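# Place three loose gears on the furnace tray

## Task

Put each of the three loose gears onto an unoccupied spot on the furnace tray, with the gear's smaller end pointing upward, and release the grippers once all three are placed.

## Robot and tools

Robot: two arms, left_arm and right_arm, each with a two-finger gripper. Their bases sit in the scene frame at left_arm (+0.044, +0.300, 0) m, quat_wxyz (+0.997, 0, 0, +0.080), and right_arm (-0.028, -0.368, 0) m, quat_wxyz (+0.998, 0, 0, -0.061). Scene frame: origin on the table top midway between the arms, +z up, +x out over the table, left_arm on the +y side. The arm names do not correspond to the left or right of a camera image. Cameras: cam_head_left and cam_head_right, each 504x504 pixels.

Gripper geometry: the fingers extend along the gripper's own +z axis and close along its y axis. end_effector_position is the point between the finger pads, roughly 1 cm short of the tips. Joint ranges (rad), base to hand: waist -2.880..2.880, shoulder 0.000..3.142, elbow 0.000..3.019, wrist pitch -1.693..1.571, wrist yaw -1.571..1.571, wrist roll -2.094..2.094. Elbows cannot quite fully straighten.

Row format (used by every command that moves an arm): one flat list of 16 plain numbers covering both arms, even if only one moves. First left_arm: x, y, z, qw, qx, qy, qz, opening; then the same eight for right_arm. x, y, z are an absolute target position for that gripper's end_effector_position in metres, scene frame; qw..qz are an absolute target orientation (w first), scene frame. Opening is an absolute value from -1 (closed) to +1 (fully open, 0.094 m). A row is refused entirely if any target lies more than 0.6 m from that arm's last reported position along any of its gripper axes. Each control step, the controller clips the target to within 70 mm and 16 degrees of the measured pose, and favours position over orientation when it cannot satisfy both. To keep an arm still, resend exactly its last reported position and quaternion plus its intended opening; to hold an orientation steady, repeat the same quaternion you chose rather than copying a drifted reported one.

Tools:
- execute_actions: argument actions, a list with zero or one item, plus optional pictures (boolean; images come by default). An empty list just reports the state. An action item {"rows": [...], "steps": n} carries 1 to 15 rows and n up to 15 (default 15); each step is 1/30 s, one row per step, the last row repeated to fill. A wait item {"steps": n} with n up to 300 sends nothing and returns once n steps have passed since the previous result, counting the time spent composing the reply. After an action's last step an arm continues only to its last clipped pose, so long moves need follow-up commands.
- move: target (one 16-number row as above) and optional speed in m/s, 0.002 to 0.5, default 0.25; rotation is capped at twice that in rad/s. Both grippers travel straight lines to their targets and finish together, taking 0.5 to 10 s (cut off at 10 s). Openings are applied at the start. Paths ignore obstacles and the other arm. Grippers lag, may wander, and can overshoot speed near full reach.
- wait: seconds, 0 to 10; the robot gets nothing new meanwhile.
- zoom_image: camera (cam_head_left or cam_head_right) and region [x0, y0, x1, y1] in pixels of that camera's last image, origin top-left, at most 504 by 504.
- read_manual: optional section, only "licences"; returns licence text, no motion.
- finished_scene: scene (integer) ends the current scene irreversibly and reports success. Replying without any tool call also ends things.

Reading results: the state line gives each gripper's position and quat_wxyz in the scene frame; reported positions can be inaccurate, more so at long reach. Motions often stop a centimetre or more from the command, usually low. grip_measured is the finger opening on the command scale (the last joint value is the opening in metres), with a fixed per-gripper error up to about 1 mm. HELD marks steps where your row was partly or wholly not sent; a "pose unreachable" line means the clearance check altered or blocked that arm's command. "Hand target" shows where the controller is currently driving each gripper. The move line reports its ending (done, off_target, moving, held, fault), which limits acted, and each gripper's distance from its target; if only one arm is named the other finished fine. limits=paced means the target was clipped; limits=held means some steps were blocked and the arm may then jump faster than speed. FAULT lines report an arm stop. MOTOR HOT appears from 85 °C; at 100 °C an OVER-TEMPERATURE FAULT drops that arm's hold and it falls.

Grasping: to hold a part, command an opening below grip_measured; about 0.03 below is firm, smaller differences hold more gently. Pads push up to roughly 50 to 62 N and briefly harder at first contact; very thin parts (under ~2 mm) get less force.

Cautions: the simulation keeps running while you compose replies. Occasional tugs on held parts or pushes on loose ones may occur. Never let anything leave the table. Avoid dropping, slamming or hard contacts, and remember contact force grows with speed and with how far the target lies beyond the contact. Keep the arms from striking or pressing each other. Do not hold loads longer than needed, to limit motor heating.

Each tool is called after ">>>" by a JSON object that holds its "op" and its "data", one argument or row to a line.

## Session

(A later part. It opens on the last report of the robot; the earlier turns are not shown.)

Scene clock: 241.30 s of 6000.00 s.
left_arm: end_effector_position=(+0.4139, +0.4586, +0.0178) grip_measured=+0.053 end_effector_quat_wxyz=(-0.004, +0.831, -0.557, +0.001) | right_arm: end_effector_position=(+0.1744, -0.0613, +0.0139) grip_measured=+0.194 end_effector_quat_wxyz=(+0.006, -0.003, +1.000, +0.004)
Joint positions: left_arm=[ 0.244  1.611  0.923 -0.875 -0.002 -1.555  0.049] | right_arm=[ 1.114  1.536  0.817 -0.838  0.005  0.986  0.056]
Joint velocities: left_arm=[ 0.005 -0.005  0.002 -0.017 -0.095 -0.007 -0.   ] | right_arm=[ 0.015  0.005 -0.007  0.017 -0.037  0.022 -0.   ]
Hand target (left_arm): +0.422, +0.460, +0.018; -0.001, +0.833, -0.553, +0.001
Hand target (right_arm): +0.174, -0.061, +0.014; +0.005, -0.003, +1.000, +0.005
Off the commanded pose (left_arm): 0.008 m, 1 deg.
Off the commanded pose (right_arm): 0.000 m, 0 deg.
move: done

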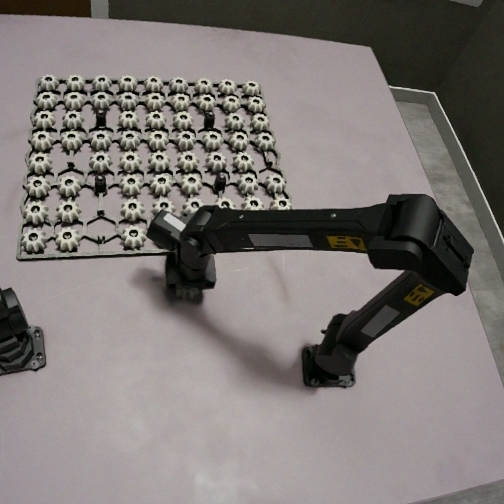

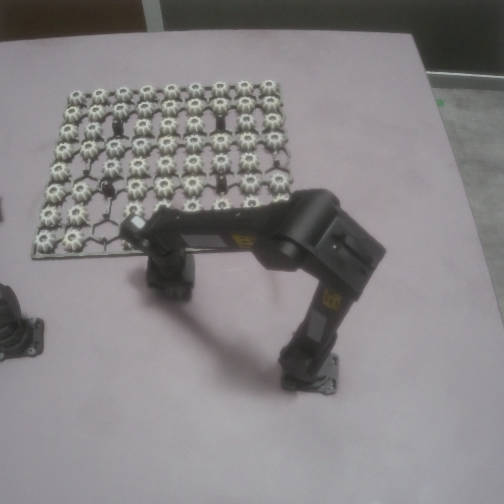

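>>> {"op": "move", "data": {
  "target": [0.40, 0.47, 0.10, 0, -0.8335, 0.5525, 0, 0.05, 0.185, -0.055, 0.14, 0, 0, 1, 0, 0.15],
  "speed": 0.15
}}

>>> {"op": "move", "data": {
  "target": [0.095, 0.596, 0.09, 0, -0.9964, 0.0853, 0, 0.05, 0.553, -0.315, 0.15, 0, 0, 1, 0, 0.15],
  "speed": 0.2
}}

>>> {"op": "move", "data": {
  "target": [0.095, 0.596, 0.008, 0, -0.9964, 0.0853, 0, 0.05, 0.553, -0.315, 0.055, 0, 0, 1, 0, 0.15],
  "speed": 0.05
}}

>>> {"op": "zoom_image", "data": {
  "camera": "cam_head_left",
  "region": [220, 110, 310, 200]
}}

Scene clock: 255.00 s of 6000.00 s.
left_arm: end_effector_position=(+0.3830, +0.4578, +0.0777) grip_measured=+0.053 end_effector_quat_wxyz=(+0.023, +0.835, -0.550, -0.015) | right_arm: end_effector_position=(+0.1699, -0.0706, +0.1106) grip_measured=+0.194 end_effector_quat_wxyz=(-0.019, -0.002, +0.999, -0.031)
Joint positions: left_arm=[ 0.275  1.482  0.96  -1.103 -0.002 -1.54   0.049] | right_arm=[ 1.11   1.408  0.978 -1.213  0.004  0.983  0.056]
Joint velocities: left_arm=[ 0.005  0.015 -0.007  0.007  0.095 -0.066  0.   ] | right_arm=[ 0.005 -0.024 -0.017 -0.007  0.007 -0.081  0.001]
Hand target (left_arm): +0.400, +0.470, +0.100; -0.000, +0.834, -0.552, -0.000
Hand target (right_arm): +0.184, -0.055, +0.140; +0.000, +0.000, +1.000, -0.000
Off the commanded pose (left_arm): 0.031 m, 3 deg.
Off the commanded pose (right_arm): 0.037 m, 4 deg.
After step 90, 9.43 s passed at rest.
move: off_target (left_arm, right_arm)

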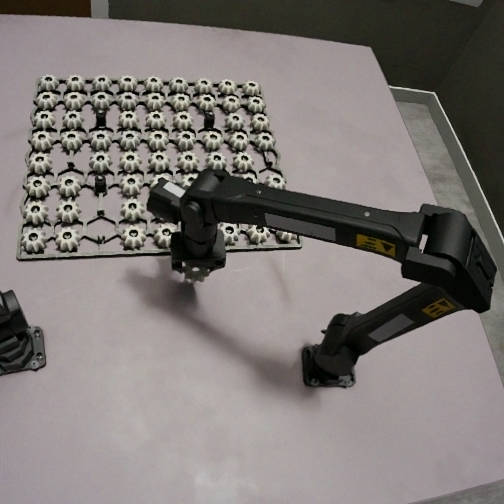

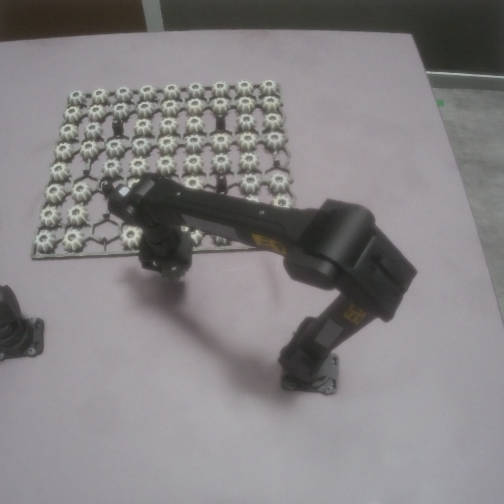

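Scene clock: 258.00 s of 6000.00 s.
left_arm: end_effector_position=(+0.0935, +0.5920, +0.0876) grip_measured=+0.053 end_effector_quat_wxyz=(+0.007, +0.997, -0.079, -0.003) | right_arm: end_effector_position=(+0.5350, -0.3095, +0.1251) grip_measured=+0.194 end_effector_quat_wxyz=(-0.030, +0.005, +1.000, +0.004)
Joint positions: left_arm=[ 1.242  1.235  0.753 -1.103 -0.004 -1.581  0.049] | right_arm=[ 0.223  1.905  1.652 -1.376 -0.014  0.11   0.056]
Joint velocities: left_arm=[-0.024  0.005  0.022 -0.012 -0.022  0.037  0.   ] | right_arm=[ 0.005 -0.015  0.007 -0.012 -0.095  0.022 -0.   ]
Hand target (left_arm): +0.093, +0.597, +0.091; +0.004, +0.996, -0.085, -0.002
Hand target (right_arm): +0.555, -0.307, +0.148; -0.003, +0.000, +1.000, +0.008
Off the commanded pose (left_arm): 0.005 m, 1 deg.
Off the commanded pose (right_arm): 0.031 m, 3 deg.
move: off_target (right_arm)

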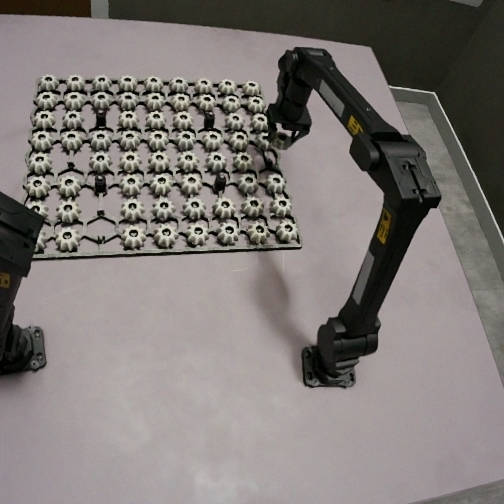

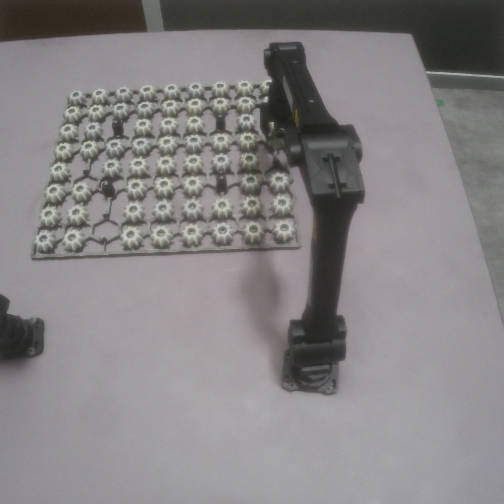

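Scene clock: 259.97 s of 6000.00 s.
left_arm: end_effector_position=(+0.0949, +0.5985, +0.0151) grip_measured=+0.053 end_effector_quat_wxyz=(-0.006, +0.997, -0.079, -0.001) | right_arm: end_effector_position=(+0.5483, -0.3099, +0.0571) grip_measured=+0.194 end_effector_quat_wxyz=(-0.005, -0.000, +1.000, +0.002)
Joint positions: left_arm=[ 1.242  1.375  0.647 -0.832 -0.003 -1.581  0.049] | right_arm=[ 0.223  1.966  1.561 -1.175 -0.004  0.099  0.056]
Joint velocities: left_arm=[-0.015 -0.015 -0.012 -0.007 -0.066 -0.051 -0.001] | right_arm=[ 0.005 -0.005 -0.002  0.002  0.007 -0.007 -0.   ]
Hand target (left_arm): +0.095, +0.595, +0.008; +0.000, +0.996, -0.085, +0.000
Hand target (right_arm): +0.553, -0.315, +0.055; +0.000, -0.000, +1.000, +0.001
Off the commanded pose (left_arm): 0.008 m, 1 deg.
Off the commanded pose (right_arm): 0.007 m, 1 deg.
move: done

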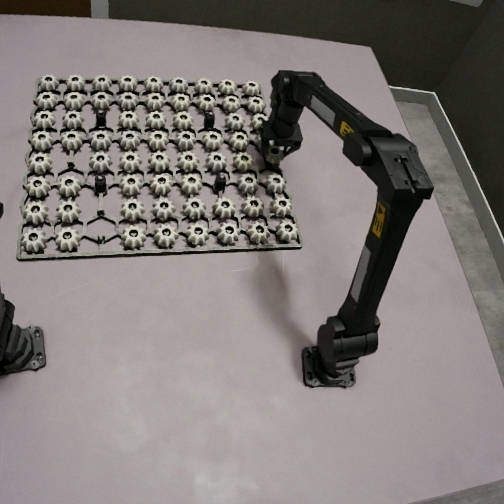

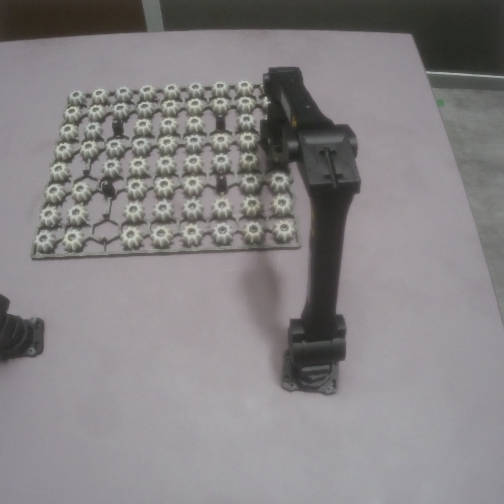

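Region (220, 110, 310, 200) of cam_head_left's 504x504 image, scaled by 5.600, with more detail than that image has.

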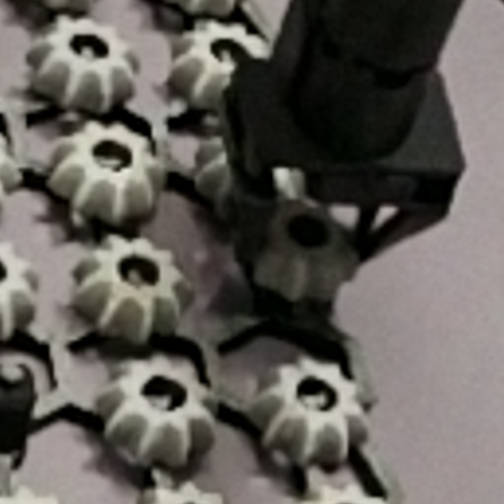

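>>> {"op": "zoom_image", "data": {
  "camera": "cam_head_left",
  "region": [210, 165, 300, 255]
}}

>>> {"op": "zoom_image", "data": {
  "camera": "cam_head_right",
  "region": [210, 165, 300, 255]
}}

Region (210, 165, 300, 255) of cam_head_left's 504x504 image, scaled by 5.600, with more detail than that image has.

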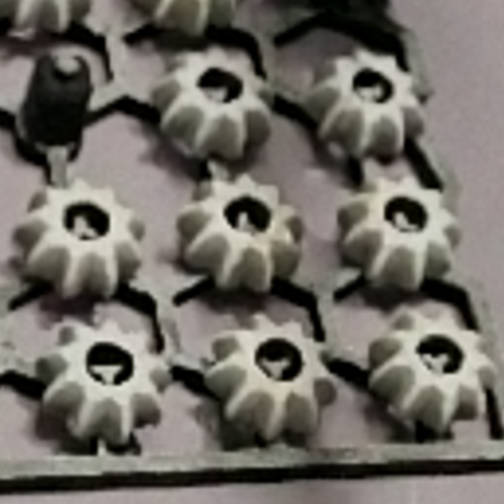

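Region (210, 165, 300, 255) of cam_head_right's 504x504 image, scaled by 5.600, with more detail than that image has.

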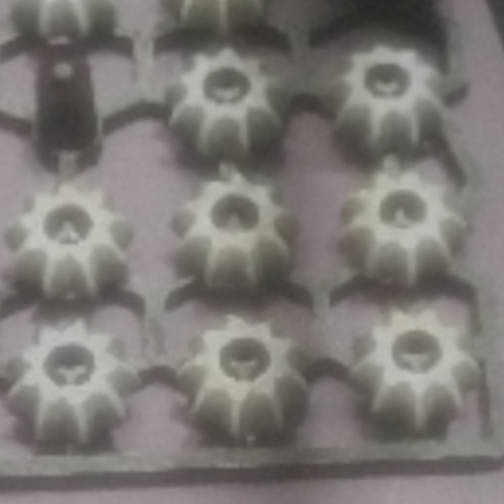

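>>> {"op": "move", "data": {
  "target": [0.1892, 0.5717, 0.015, 0, -0.97, 0.2429, 0, 0.05, 0.5512, -0.2976, 0.055, 0, 0, 1, 0, 0.15],
  "speed": 0.1
}}

>>> {"op": "move", "data": {
  "target": [0.2672, 0.5122, 0.015, 0, -0.9189, 0.3944, 0, 0.05, 0.5512, -0.2976, 0.043, 0, 0, 1, 0, 0.15],
  "speed": 0.1
}}

>>> {"op": "move", "data": {
  "target": [0.3213, 0.4340, 0.015, 0, -0.847, 0.5315, 0, 0.05, 0.5512, -0.2976, 0.043, 0, 0, 1, 0, 0.15],
  "speed": 0.1
}}

>>> {"op": "zoom_image", "data": {
  "camera": "cam_head_left",
  "region": [220, 110, 310, 200]
}}

Scene clock: 270.40 s of 6000.00 s.
left_arm: end_effector_position=(+0.1846, +0.5681, +0.0145) grip_measured=+0.053 end_effector_quat_wxyz=(-0.004, +0.972, -0.234, -0.000) | right_arm: end_effector_position=(+0.5477, -0.3040, +0.0571) grip_measured=+0.194 end_effector_quat_wxyz=(-0.005, +0.002, +1.000, +0.001)
Joint positions: left_arm=[ 0.928  1.378  0.647 -0.832 -0.003 -1.581  0.049] | right_arm=[ 0.233  1.966  1.561 -1.175 -0.003  0.114  0.056]
Joint velocities: left_arm=[-0.015  0.005  0.017 -0.017 -0.051  0.007 -0.001] | right_arm=[-0.024  0.005 -0.012 -0.012 -0.007 -0.095 -0.   ]
Hand target (left_arm): +0.190, +0.572, +0.015; -0.002, +0.970, -0.243, -0.000
Hand target (right_arm): +0.551, -0.298, +0.055; -0.000, +0.000, +1.000, -0.000
Off the commanded pose (left_arm): 0.006 m, 1 deg.
Off the commanded pose (right_arm): 0.008 m, 1 deg.
After step 90, 5.43 s passed at rest.
move: done

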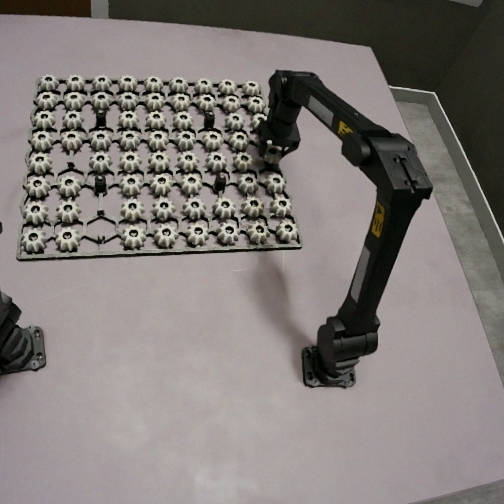

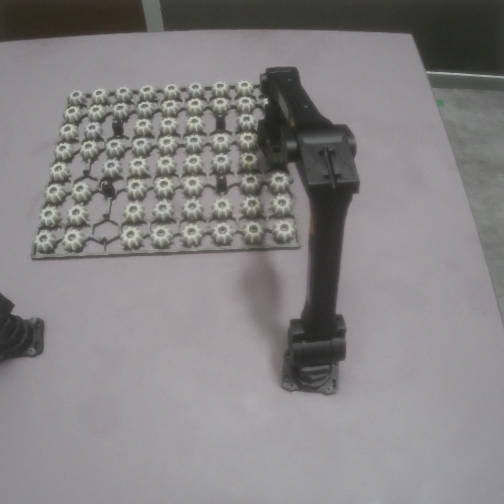

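Scene clock: 272.43 s of 6000.00 s.
left_arm: end_effector_position=(+0.2616, +0.5104, +0.0145) grip_measured=+0.053 end_effector_quat_wxyz=(-0.004, +0.923, -0.386, +0.000) | right_arm: end_effector_position=(+0.5498, -0.3038, +0.0500) grip_measured=+0.194 end_effector_quat_wxyz=(-0.001, +0.002, +1.000, +0.001)
Joint positions: left_arm=[ 0.608  1.378  0.647 -0.832 -0.003 -1.581  0.049] | right_arm=[ 0.233  1.974  1.553 -1.151 -0.003  0.114  0.056]
Joint velocities: left_arm=[-0.005 -0.024  0.002 -0.012  0.037  0.007 -0.   ] | right_arm=[-0.015 -0.015 -0.002  0.032  0.022 -0.081 -0.001]
Hand target (left_arm): +0.267, +0.512, +0.015; -0.002, +0.919, -0.394, +0.000
Hand target (right_arm): +0.551, -0.298, +0.043; -0.000, -0.000, +1.000, -0.000
Off the commanded pose (left_arm): 0.006 m, 1 deg.
Off the commanded pose (right_arm): 0.009 m, 0 deg.
move: done

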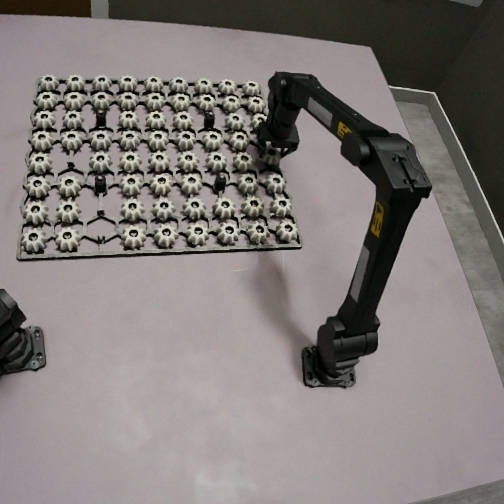

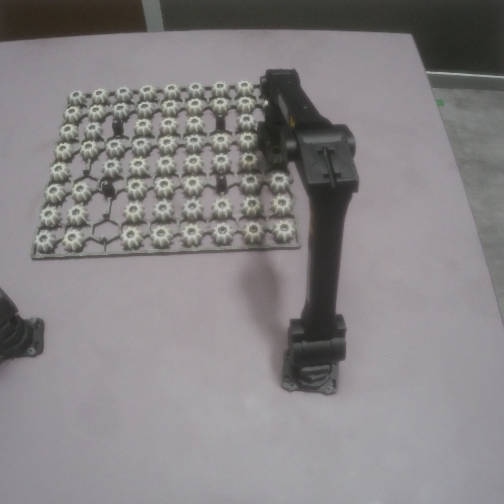

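Scene clock: 274.40 s of 6000.00 s.
left_arm: end_effector_position=(+0.3155, +0.4339, +0.0145) grip_measured=+0.053 end_effector_quat_wxyz=(-0.004, +0.852, -0.524, +0.001) | right_arm: end_effector_position=(+0.5498, -0.3038, +0.0500) grip_measured=+0.194 end_effector_quat_wxyz=(-0.001, +0.002, +1.000, +0.001)
Joint positions: left_arm=[ 0.297  1.378  0.647 -0.832 -0.003 -1.581  0.049] | right_arm=[ 0.233  1.974  1.553 -1.151 -0.003  0.114  0.056]
Joint velocities: left_arm=[ 0.005 -0.005  0.002  0.002 -0.022  0.007 -0.001] | right_arm=[ 0.005  0.005  0.007 -0.007  0.022  0.037  0.   ]
Hand target (left_arm): +0.322, +0.434, +0.015; -0.002, +0.847, -0.532, +0.001
Hand target (right_arm): +0.551, -0.298, +0.043; -0.000, -0.000, +1.000, -0.000
Off the commanded pose (left_arm): 0.006 m, 1 deg.
Off the commanded pose (right_arm): 0.009 m, 0 deg.
move: done

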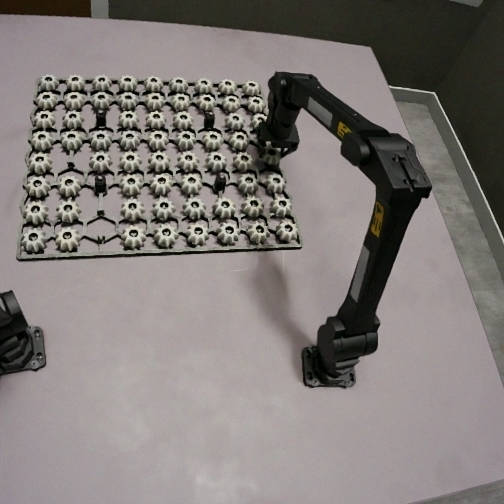

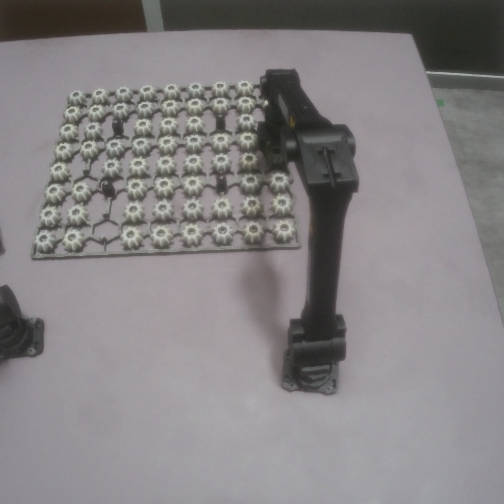

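Region (220, 110, 310, 200) of cam_head_left's 504x504 image, scaled by 5.600, with more detail than that image has.

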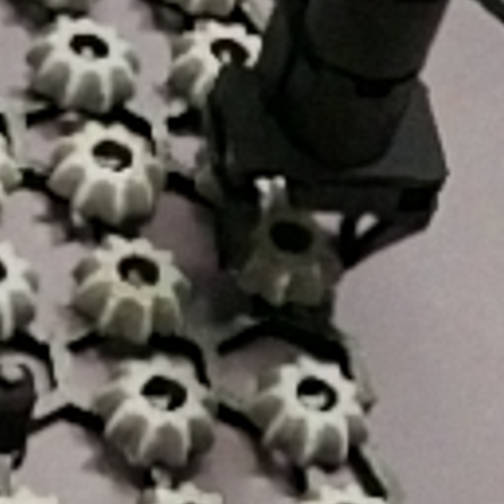

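>>> {"op": "zoom_image", "data": {
  "camera": "cam_head_right",
  "region": [225, 110, 315, 200]
}}

Region (225, 110, 315, 200) of cam_head_right's 504x504 image, scaled by 5.600, with more detail than that image has.

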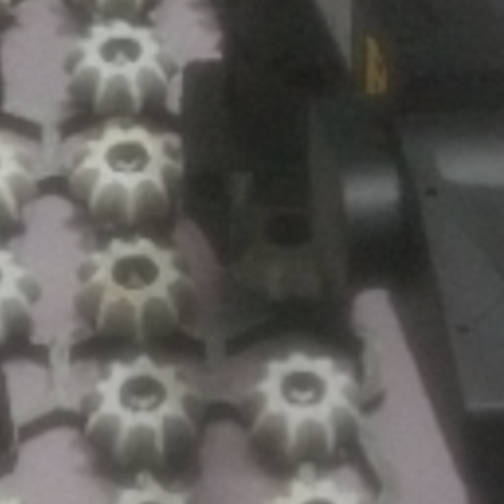

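>>> {"op": "move", "data": {
  "target": [0.32, 0.45, 0.09, 0, -0.847, 0.5315, 0, 0.05, 0.5527, -0.3112, 0.043, 0, 0, 1, 0, 0.15],
  "speed": 0.1
}}

>>> {"op": "move", "data": {
  "target": [0.32, 0.73, 0.12, 0, -0.9596, 0.2815, 0, 0.05, 0.5527, -0.3112, 0.032, 0, 0, 1, 0, 0.15],
  "speed": 0.2
}}

>>> {"op": "zoom_image", "data": {
  "camera": "cam_head_left",
  "region": [220, 110, 310, 200]
}}

>>> {"op": "zoom_image", "data": {
  "camera": "cam_head_right",
  "region": [225, 110, 315, 200]
}}

Scene clock: 288.13 s of 6000.00 s.
left_arm: end_effector_position=(+0.3033, +0.4377, +0.0689) grip_measured=+0.053 end_effector_quat_wxyz=(+0.022, +0.848, -0.529, -0.015) | right_arm: end_effector_position=(+0.5498, -0.3038, +0.0500) grip_measured=+0.194 end_effector_quat_wxyz=(-0.001, -0.002, +1.000, +0.001)
Joint positions: left_arm=[ 0.327  1.285  0.738 -1.077 -0.003 -1.539  0.049] | right_arm=[ 0.233  1.974  1.553 -1.151 -0.003  0.106  0.056]
Joint velocities: left_arm=[-0.015 -0.005 -0.002 -0.012  0.022  0.037 -0.001] | right_arm=[ 0.005 -0.015  0.022 -0.012  0.022 -0.066 -0.   ]
Hand target (left_arm): +0.320, +0.450, +0.090; -0.000, +0.847, -0.532, -0.000
Hand target (right_arm): +0.553, -0.311, +0.043; -0.000, +0.000, +1.000, +0.000
Off the commanded pose (left_arm): 0.030 m, 3 deg.
Off the commanded pose (right_arm): 0.011 m, 0 deg.
After step 90, 9.60 s passed at rest.
move: off_target (left_arm, right_arm)

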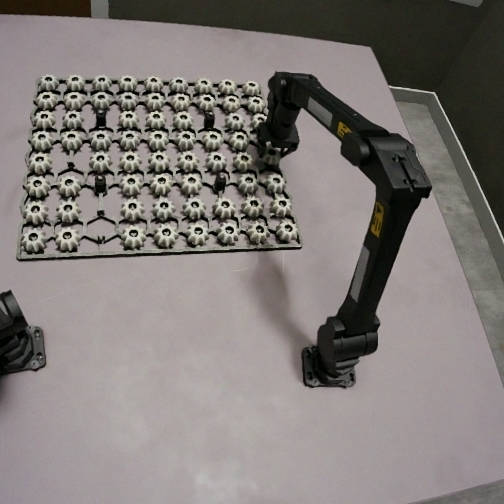

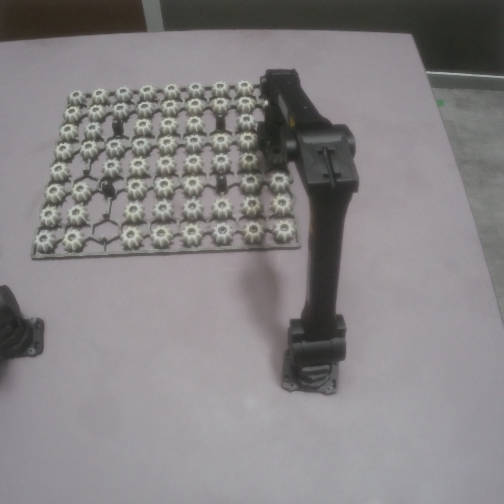

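Scene clock: 290.07 s of 6000.00 s.
left_arm: end_effector_position=(+0.3107, +0.7136, +0.1058) grip_measured=+0.053 end_effector_quat_wxyz=(+0.016, +0.957, -0.291, -0.006) | right_arm: end_effector_position=(+0.5506, -0.3039, +0.0476) grip_measured=+0.194 end_effector_quat_wxyz=(+0.003, -0.002, +1.000, +0.002)
Joint positions: left_arm=[ 0.838  1.721  1.337 -1.22  -0.003 -1.553  0.049] | right_arm=[ 0.233  1.974  1.546 -1.136 -0.003  0.106  0.056]
Joint velocities: left_arm=[ 0.005  0.005 -0.002 -0.012 -0.022 -0.051 -0.001] | right_arm=[ 0.005  0.005  0.002 -0.012 -0.007 -0.066 -0.   ]
Hand target (left_arm): +0.320, +0.730, +0.118; +0.002, +0.960, -0.281, -0.001
Hand target (right_arm): +0.552, -0.311, +0.032; -0.000, +0.000, +1.000, +0.000
Off the commanded pose (left_arm): 0.024 m, 2 deg.
Off the commanded pose (right_arm): 0.017 m, 0 deg.
move: off_target (left_arm, right_arm)

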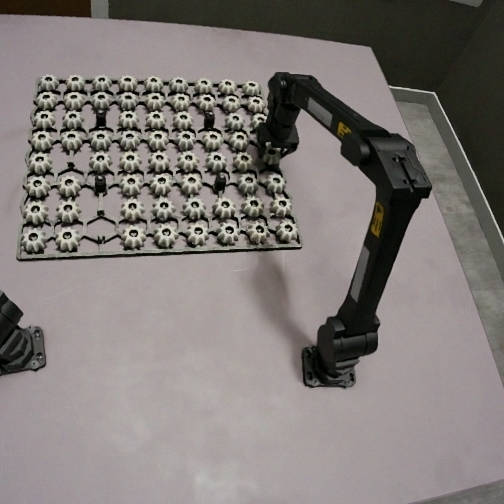

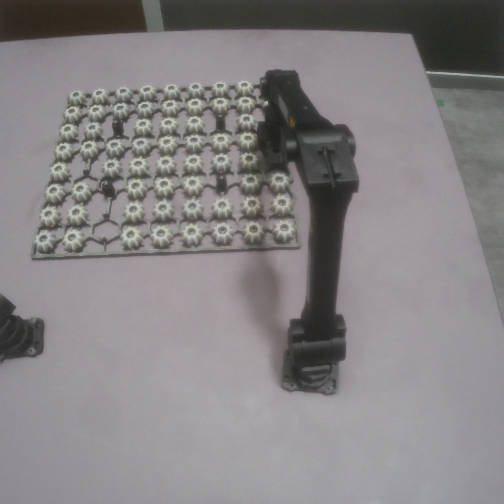

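Region (220, 110, 310, 200) of cam_head_left's 504x504 image, scaled by 5.600, with more detail than that image has.

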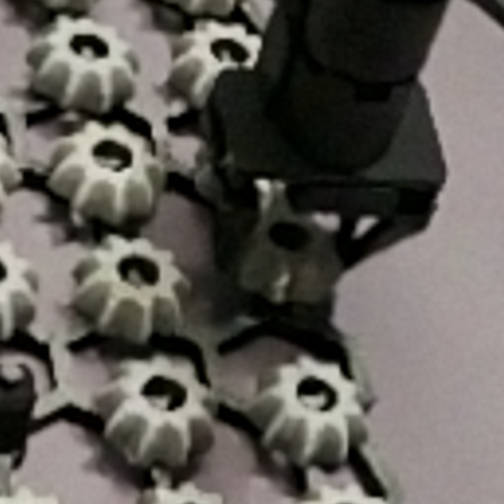

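Region (225, 110, 315, 200) of cam_head_right's 504x504 image, scaled by 5.600, with more detail than that image has.

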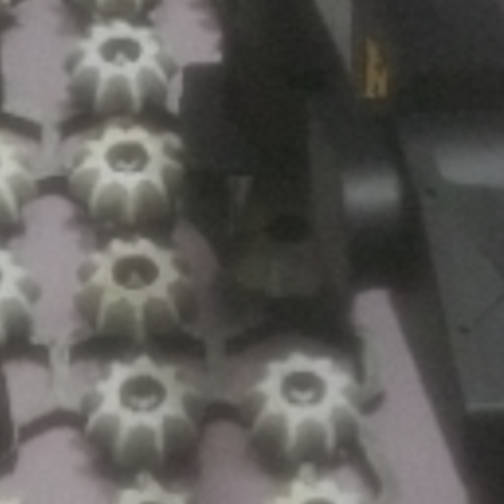

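>>> {"op": "move", "data": {
  "target": [0.314, 0.721, 0.007, 0, -0.9596, 0.2815, 0, 0.05, 0.5484, -0.3136, 0.0512, -0.0066, 0, 1, -0.0007, 0.15],
  "speed": 0.05
}}

>>> {"op": "zoom_image", "data": {
  "camera": "cam_head_left",
  "region": [220, 110, 310, 200]
}}

>>> {"op": "zoom_image", "data": {
  "camera": "cam_head_right",
  "region": [225, 110, 315, 200]
}}

Scene clock: 301.77 s of 6000.00 s.
left_arm: end_effector_position=(+0.3164, +0.7225, +0.0197) grip_measured=+0.053 end_effector_quat_wxyz=(-0.008, +0.957, -0.290, +0.001) | right_arm: end_effector_position=(+0.5464, -0.3070, +0.0476) grip_measured=+0.194 end_effector_quat_wxyz=(-0.006, -0.002, +1.000, +0.000)
Joint positions: left_arm=[ 0.838  1.824  1.227 -0.957 -0.003 -1.555  0.049] | right_arm=[ 0.229  1.974  1.546 -1.154 -0.002  0.102  0.056]
Joint velocities: left_arm=[ 0.005 -0.005  0.007 -0.002 -0.022  0.037  0.   ] | right_arm=[-0.024  0.005  0.007  0.002 -0.037  0.051  0.   ]
Hand target (left_arm): +0.313, +0.720, +0.008; -0.000, +0.960, -0.281, +0.000
Hand target (right_arm): +0.549, -0.314, +0.051; -0.006, -0.000, +1.000, -0.001
Off the commanded pose (left_arm): 0.013 m, 1 deg.
Off the commanded pose (right_arm): 0.008 m, 0 deg.
After step 90, 6.37 s passed at rest.
move: off_target (left_arm)

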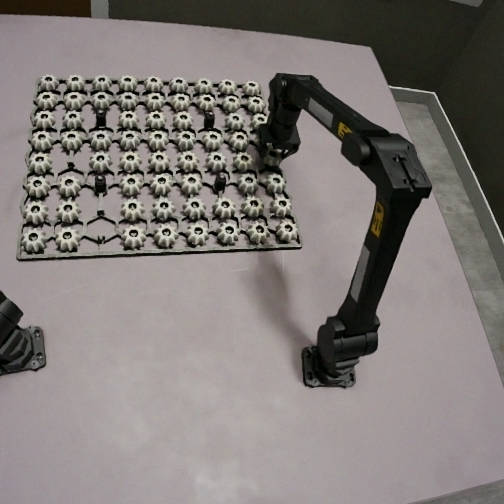

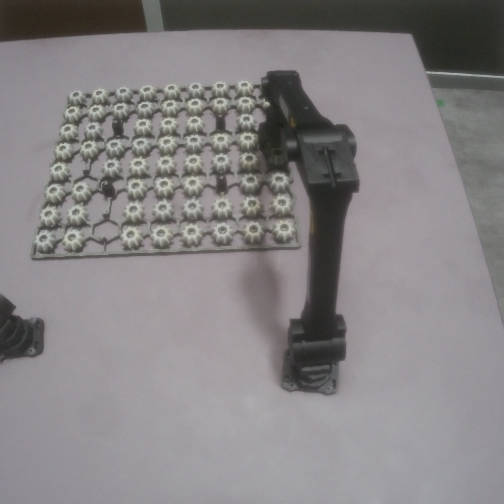

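Region (220, 110, 310, 200) of cam_head_left's 504x504 image, scaled by 5.600, with more detail than that image has.

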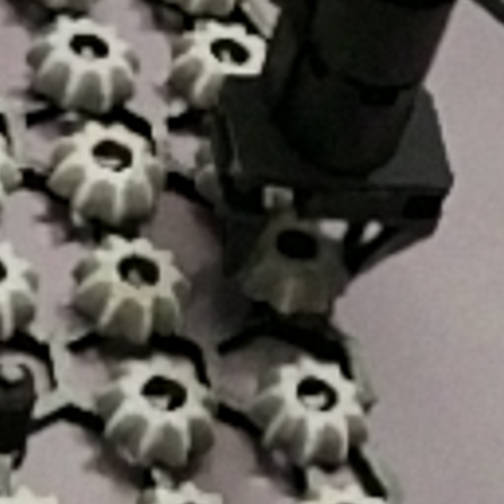

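Region (225, 110, 315, 200) of cam_head_right's 504x504 image, scaled by 5.600, with more detail than that image has.

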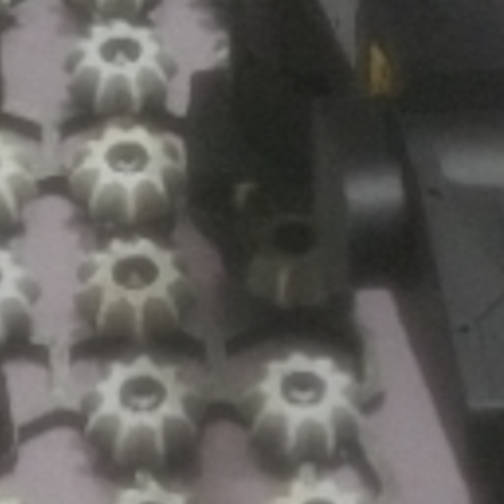

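>>> {"op": "move", "data": {
  "target": [0.314, 0.721, 0.003, 0, -0.9596, 0.2815, 0, 0.05, 0.5483, -0.3067, 0.0305, -0.017, 0, 1, -0.0018, 0.15],
  "speed": 0.012
}}

>>> {"op": "zoom_image", "data": {
  "camera": "cam_head_left",
  "region": [220, 110, 310, 200]
}}

Scene clock: 308.73 s of 6000.00 s.
left_arm: end_effector_position=(+0.3171, +0.7237, +0.0170) grip_measured=+0.053 end_effector_quat_wxyz=(-0.010, +0.957, -0.290, +0.001) | right_arm: end_effector_position=(+0.5442, -0.3072, +0.0339) grip_measured=+0.194 end_effector_quat_wxyz=(-0.018, -0.002, +1.000, -0.001)
Joint positions: left_arm=[ 0.838  1.829  1.227 -0.949 -0.003 -1.555  0.049] | right_arm=[ 0.229  1.999  1.546 -1.154 -0.002  0.102  0.056]
Joint velocities: left_arm=[ 0.015 -0.015  0.012 -0.007 -0.022  0.007  0.001] | right_arm=[-0.005 -0.024  0.002  0.007  0.022 -0.022  0.001]
Hand target (left_arm): +0.314, +0.721, +0.003; +0.000, +0.960, -0.282, -0.000
Hand target (right_arm): +0.548, -0.307, +0.031; -0.017, +0.000, +1.000, -0.002
Off the commanded pose (left_arm): 0.015 m, 1 deg.
Off the commanded pose (right_arm): 0.005 m, 0 deg.
After step 90, 2.27 s passed at rest.
move: off_target (left_arm)

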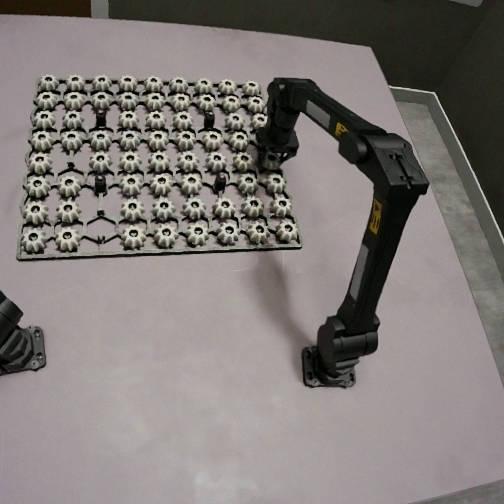

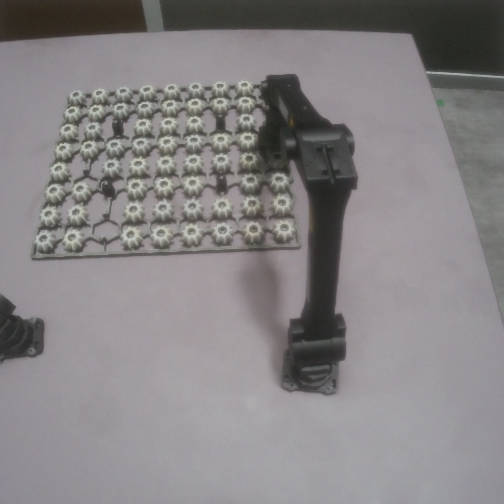

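Region (220, 110, 310, 200) of cam_head_left's 504x504 image, scaled by 5.600, with more detail than that image has.

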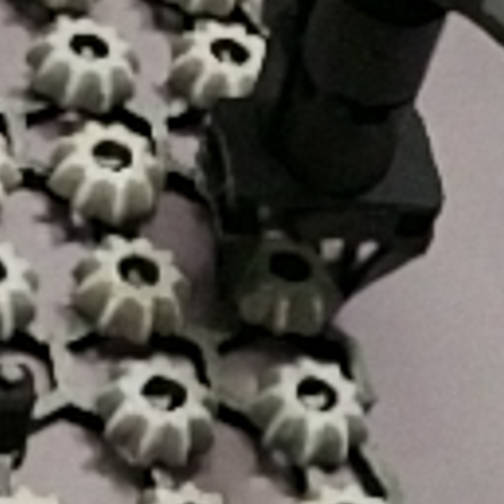

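>>> {"op": "move", "data": {
  "target": [0.4066, 0.6587, 0.017, 0, -0.9228, 0.3852, 0, 0.05, 0.547, -0.3068, 0.0225, -0.024, 0, 1, -0.0025, 0.15],
  "speed": 0.1
}}

>>> {"op": "zoom_image", "data": {
  "camera": "cam_head_left",
  "region": [220, 110, 310, 200]
}}

Scene clock: 314.47 s of 6000.00 s.
left_arm: end_effector_position=(+0.3987, +0.6525, +0.0169) grip_measured=+0.053 end_effector_quat_wxyz=(-0.002, +0.920, -0.391, -0.001) | right_arm: end_effector_position=(+0.5440, -0.3072, +0.0313) grip_measured=+0.194 end_effector_quat_wxyz=(-0.020, -0.002, +1.000, -0.001)
Joint positions: left_arm=[ 0.622  1.829  1.227 -0.966 -0.003 -1.555  0.049] | right_arm=[ 0.229  2.003  1.546 -1.153 -0.002  0.102  0.056]
Joint velocities: left_arm=[ 0.005 -0.005 -0.007 -0.017  0.007 -0.022  0.   ] | right_arm=[ 0.005 -0.005 -0.017 -0.007  0.051  0.007 -0.001]
Hand target (left_arm): +0.407, +0.658, +0.017; -0.001, +0.923, -0.385, +0.000
Hand target (right_arm): +0.547, -0.307, +0.023; -0.024, -0.000, +1.000, -0.003
Off the commanded pose (left_arm): 0.010 m, 1 deg.
Off the commanded pose (right_arm): 0.009 m, 1 deg.
After step 90, 1.27 s passed at rest.
move: done

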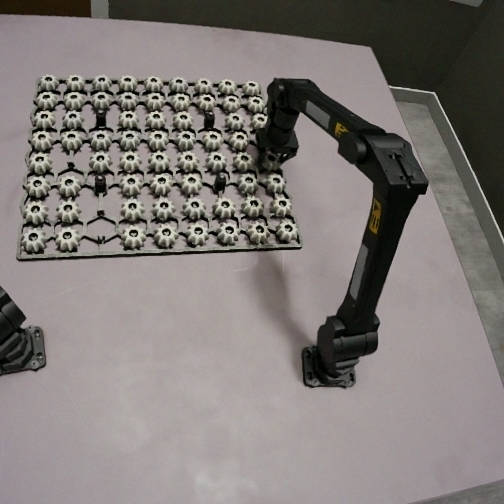

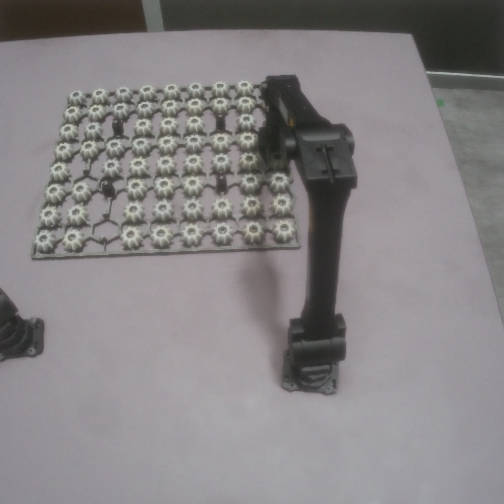

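Region (220, 110, 310, 200) of cam_head_left's 504x504 image, scaled by 5.600, with more detail than that image has.

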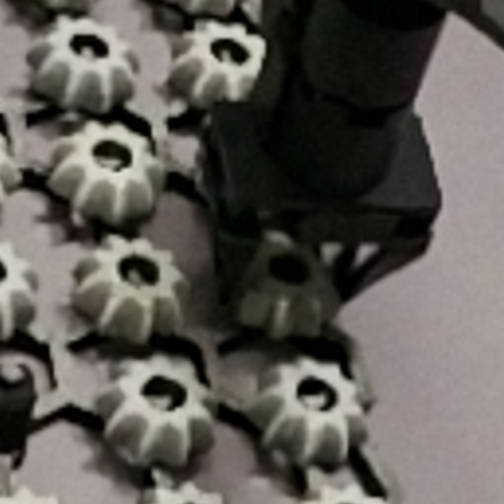

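Seated. Release the right gripper and continue the left sweep.

>>> {"op": "move", "data": {
  "target": [0.4761, 0.5709, 0.017, 0, -0.875, 0.4841, 0, 0.05, 0.546, -0.3072, 0.034, -0.018, -0.002, 1, -0.001, 0.4],
  "speed": 0.1
}}

>>> {"op": "move", "data": {
  "target": [0.5248, 0.4701, 0.017, 0, -0.8166, 0.5773, 0, 0.05, 0.555, -0.3072, 0.13, 0, 0, 1, 0, 0.4],
  "speed": 0.1
}}

Scene clock: 318.10 s of 6000.00 s.
left_arm: end_effector_position=(+0.4647, +0.5693, +0.0169) grip_measured=+0.053 end_effector_quat_wxyz=(-0.001, +0.873, -0.487, -0.002) | right_arm: end_effector_position=(+0.5440, -0.3072, +0.0313) grip_measured=+0.399 end_effector_quat_wxyz=(-0.020, -0.002, +1.000, -0.001)
Joint positions: left_arm=[ 0.408  1.829  1.227 -0.968 -0.004 -1.555  0.049] | right_arm=[ 0.229  2.003  1.546 -1.153 -0.002  0.102  0.066]
Joint velocities: left_arm=[-0.005  0.015  0.017  0.022 -0.037 -0.037  0.001] | right_arm=[-0.005 -0.005  0.007 -0.017 -0.007 -0.066 -0.   ]
Hand target (left_arm): +0.476, +0.571, +0.017; -0.001, +0.875, -0.484, +0.001
Hand target (right_arm): +0.546, -0.307, +0.034; -0.018, -0.002, +1.000, -0.001
Off the commanded pose (left_arm): 0.012 m, 0 deg.
Off the commanded pose (right_arm): 0.003 m, 0 deg.
move: off_target (left_arm)

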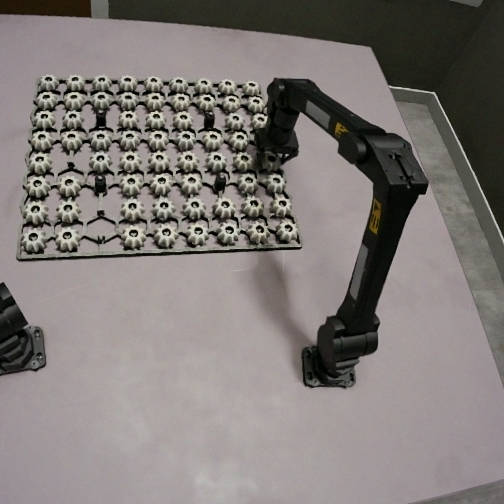

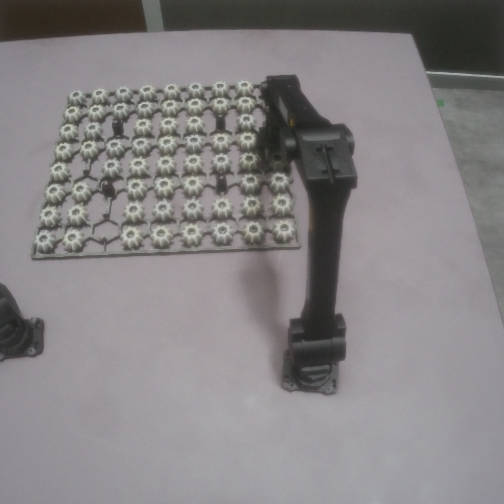

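Scene clock: 319.67 s of 6000.00 s.
left_arm: end_effector_position=(+0.5131, +0.4717, +0.0169) grip_measured=+0.053 end_effector_quat_wxyz=(-0.002, +0.815, -0.580, -0.003) | right_arm: end_effector_position=(+0.5382, -0.3078, +0.0990) grip_measured=+0.399 end_effector_quat_wxyz=(-0.031, -0.002, +1.000, -0.002)
Joint positions: left_arm=[ 0.188  1.829  1.227 -0.968 -0.007 -1.555  0.049] | right_arm=[ 0.229  1.936  1.628 -1.326 -0.002  0.102  0.066]
Joint velocities: left_arm=[ 0.005  0.005  0.002  0.012 -0.022 -0.007 -0.   ] | right_arm=[-0.005  0.005 -0.007 -0.012 -0.022  0.022 -0.001]
Hand target (left_arm): +0.525, +0.470, +0.017; -0.001, +0.816, -0.577, +0.001
Hand target (right_arm): +0.554, -0.307, +0.130; +0.000, -0.000, +1.000, +0.000
Off the commanded pose (left_arm): 0.012 m, 1 deg.
Off the commanded pose (right_arm): 0.035 m, 4 deg.
move: off_target (left_arm, right_arm)

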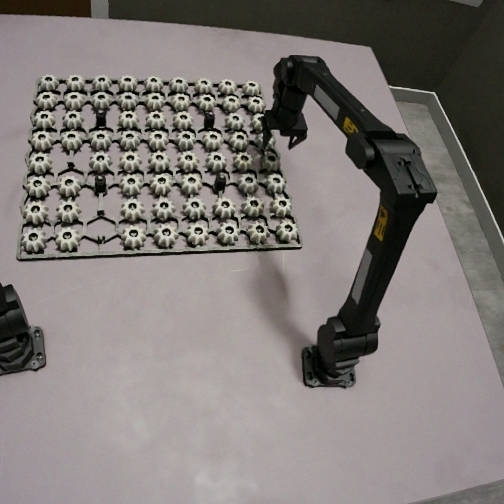

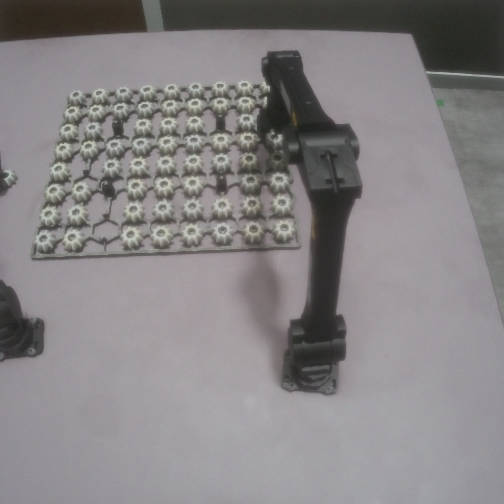

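>>> {"op": "execute_actions", "data": {
  "actions": []
}}

Scene clock: 330.03 s of 6000.00 s.
left_arm: end_effector_position=(+0.5131, +0.4717, +0.0169) grip_measured=+0.053 end_effector_quat_wxyz=(-0.002, +0.815, -0.580, -0.003) | right_arm: end_effector_position=(+0.5382, -0.3078, +0.0990) grip_measured=+0.399 end_effector_quat_wxyz=(-0.031, -0.002, +1.000, -0.002)
Joint positions: left_arm=[ 0.188  1.829  1.227 -0.968 -0.007 -1.555  0.049] | right_arm=[ 0.229  1.936  1.628 -1.326 -0.002  0.102  0.066]
Joint velocities: left_arm=[-0.005 -0.005 -0.002  0.002  0.007  0.051 -0.001] | right_arm=[-0.005 -0.015 -0.012  0.007  0.066 -0.037 -0.   ]
Hand target (left_arm): +0.525, +0.470, +0.017; -0.001, +0.816, -0.577, +0.001
Hand target (right_arm): +0.554, -0.307, +0.130; +0.000, -0.000, +1.000, +0.000
Off the commanded pose (left_arm): 0.012 m, 1 deg.
Off the commanded pose (right_arm): 0.035 m, 4 deg.
Steps of this call (steps 1 to 90: nothing new was sent; then 7.37 s passed at rest). Readings (end_effector_position):
1: left_arm (+0.5131, +0.4717, +0.0169) | right_arm (+0.5382, -0.3078, +0.0990)
2: left_arm (+0.5131, +0.4717, +0.0169) | right_arm (+0.5382, -0.3078, +0.0990)
4: left_arm (+0.5131, +0.4717, +0.0169) | right_arm (+0.5382, -0.3078, +0.0990)
8: left_arm (+0.5131, +0.4717, +0.0169) | right_arm (+0.5382, -0.3078, +0.0990)
90: the state above

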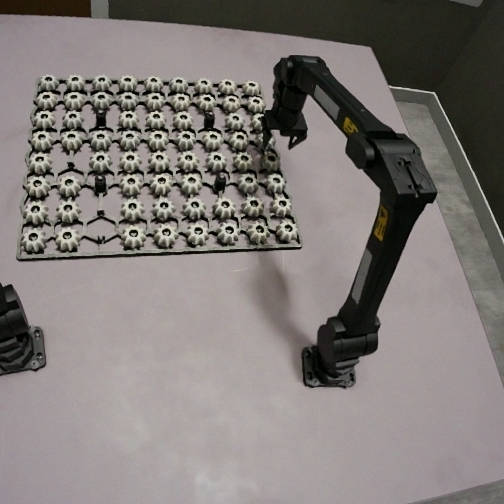

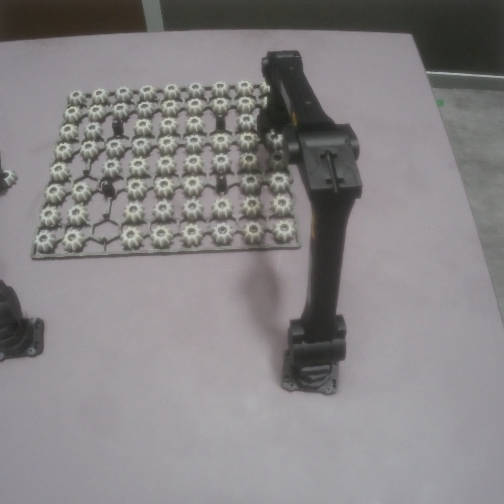

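>>> {"op": "move", "data": {
  "target": [0.533,0.440,0.017,0,-0.7985,0.602,0,0.05, 0.40,-0.42,0.14,0,0,1,0,0.4],
  "speed": 0.12
}}

>>> {"op": "zoom_image", "data": {
  "camera": "cam_head_right",
  "region": [0,130,90,220]
}}

Scene clock: 334.43 s of 6000.00 s.
left_arm: end_effector_position=(+0.5213, +0.4474, +0.0169) grip_measured=+0.053 end_effector_quat_wxyz=(-0.003, +0.799, -0.601, -0.003) | right_arm: end_effector_position=(+0.4025, -0.4204, +0.1383) grip_measured=+0.399 end_effector_quat_wxyz=(-0.009, +0.003, +1.000, +0.002)
Joint positions: left_arm=[ 0.136  1.829  1.227 -0.968 -0.009 -1.555  0.049] | right_arm=[ 0.001  1.54   1.2   -1.25  -0.002 -0.115  0.066]
Joint velocities: left_arm=[ 0.005 -0.015  0.007 -0.017 -0.037  0.051 -0.   ] | right_arm=[ 0.015 -0.005  0.007  0.007 -0.051 -0.007  0.001]
Hand target (left_arm): +0.533, +0.440, +0.017; -0.000, +0.799, -0.602, +0.000
Hand target (right_arm): +0.402, -0.422, +0.141; +0.000, +0.000, +1.000, +0.003
Off the commanded pose (left_arm): 0.014 m, 1 deg.
Off the commanded pose (right_arm): 0.003 m, 1 deg.
move: off_target (left_arm)

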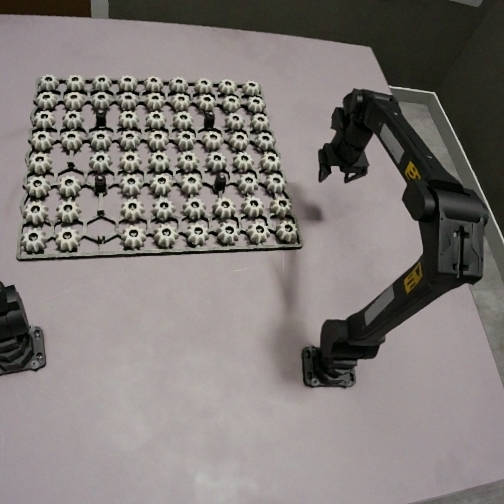

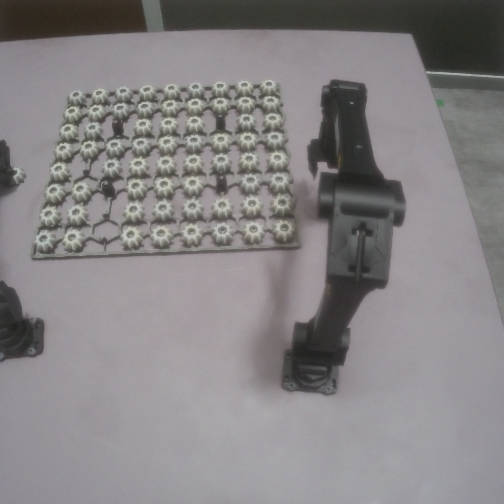

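Region (0, 130, 90, 220) of cam_head_right's 504x504 image, scaled by 5.600, with more detail than that image has.

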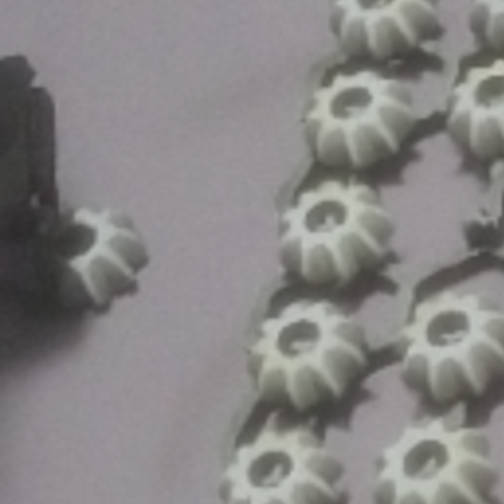

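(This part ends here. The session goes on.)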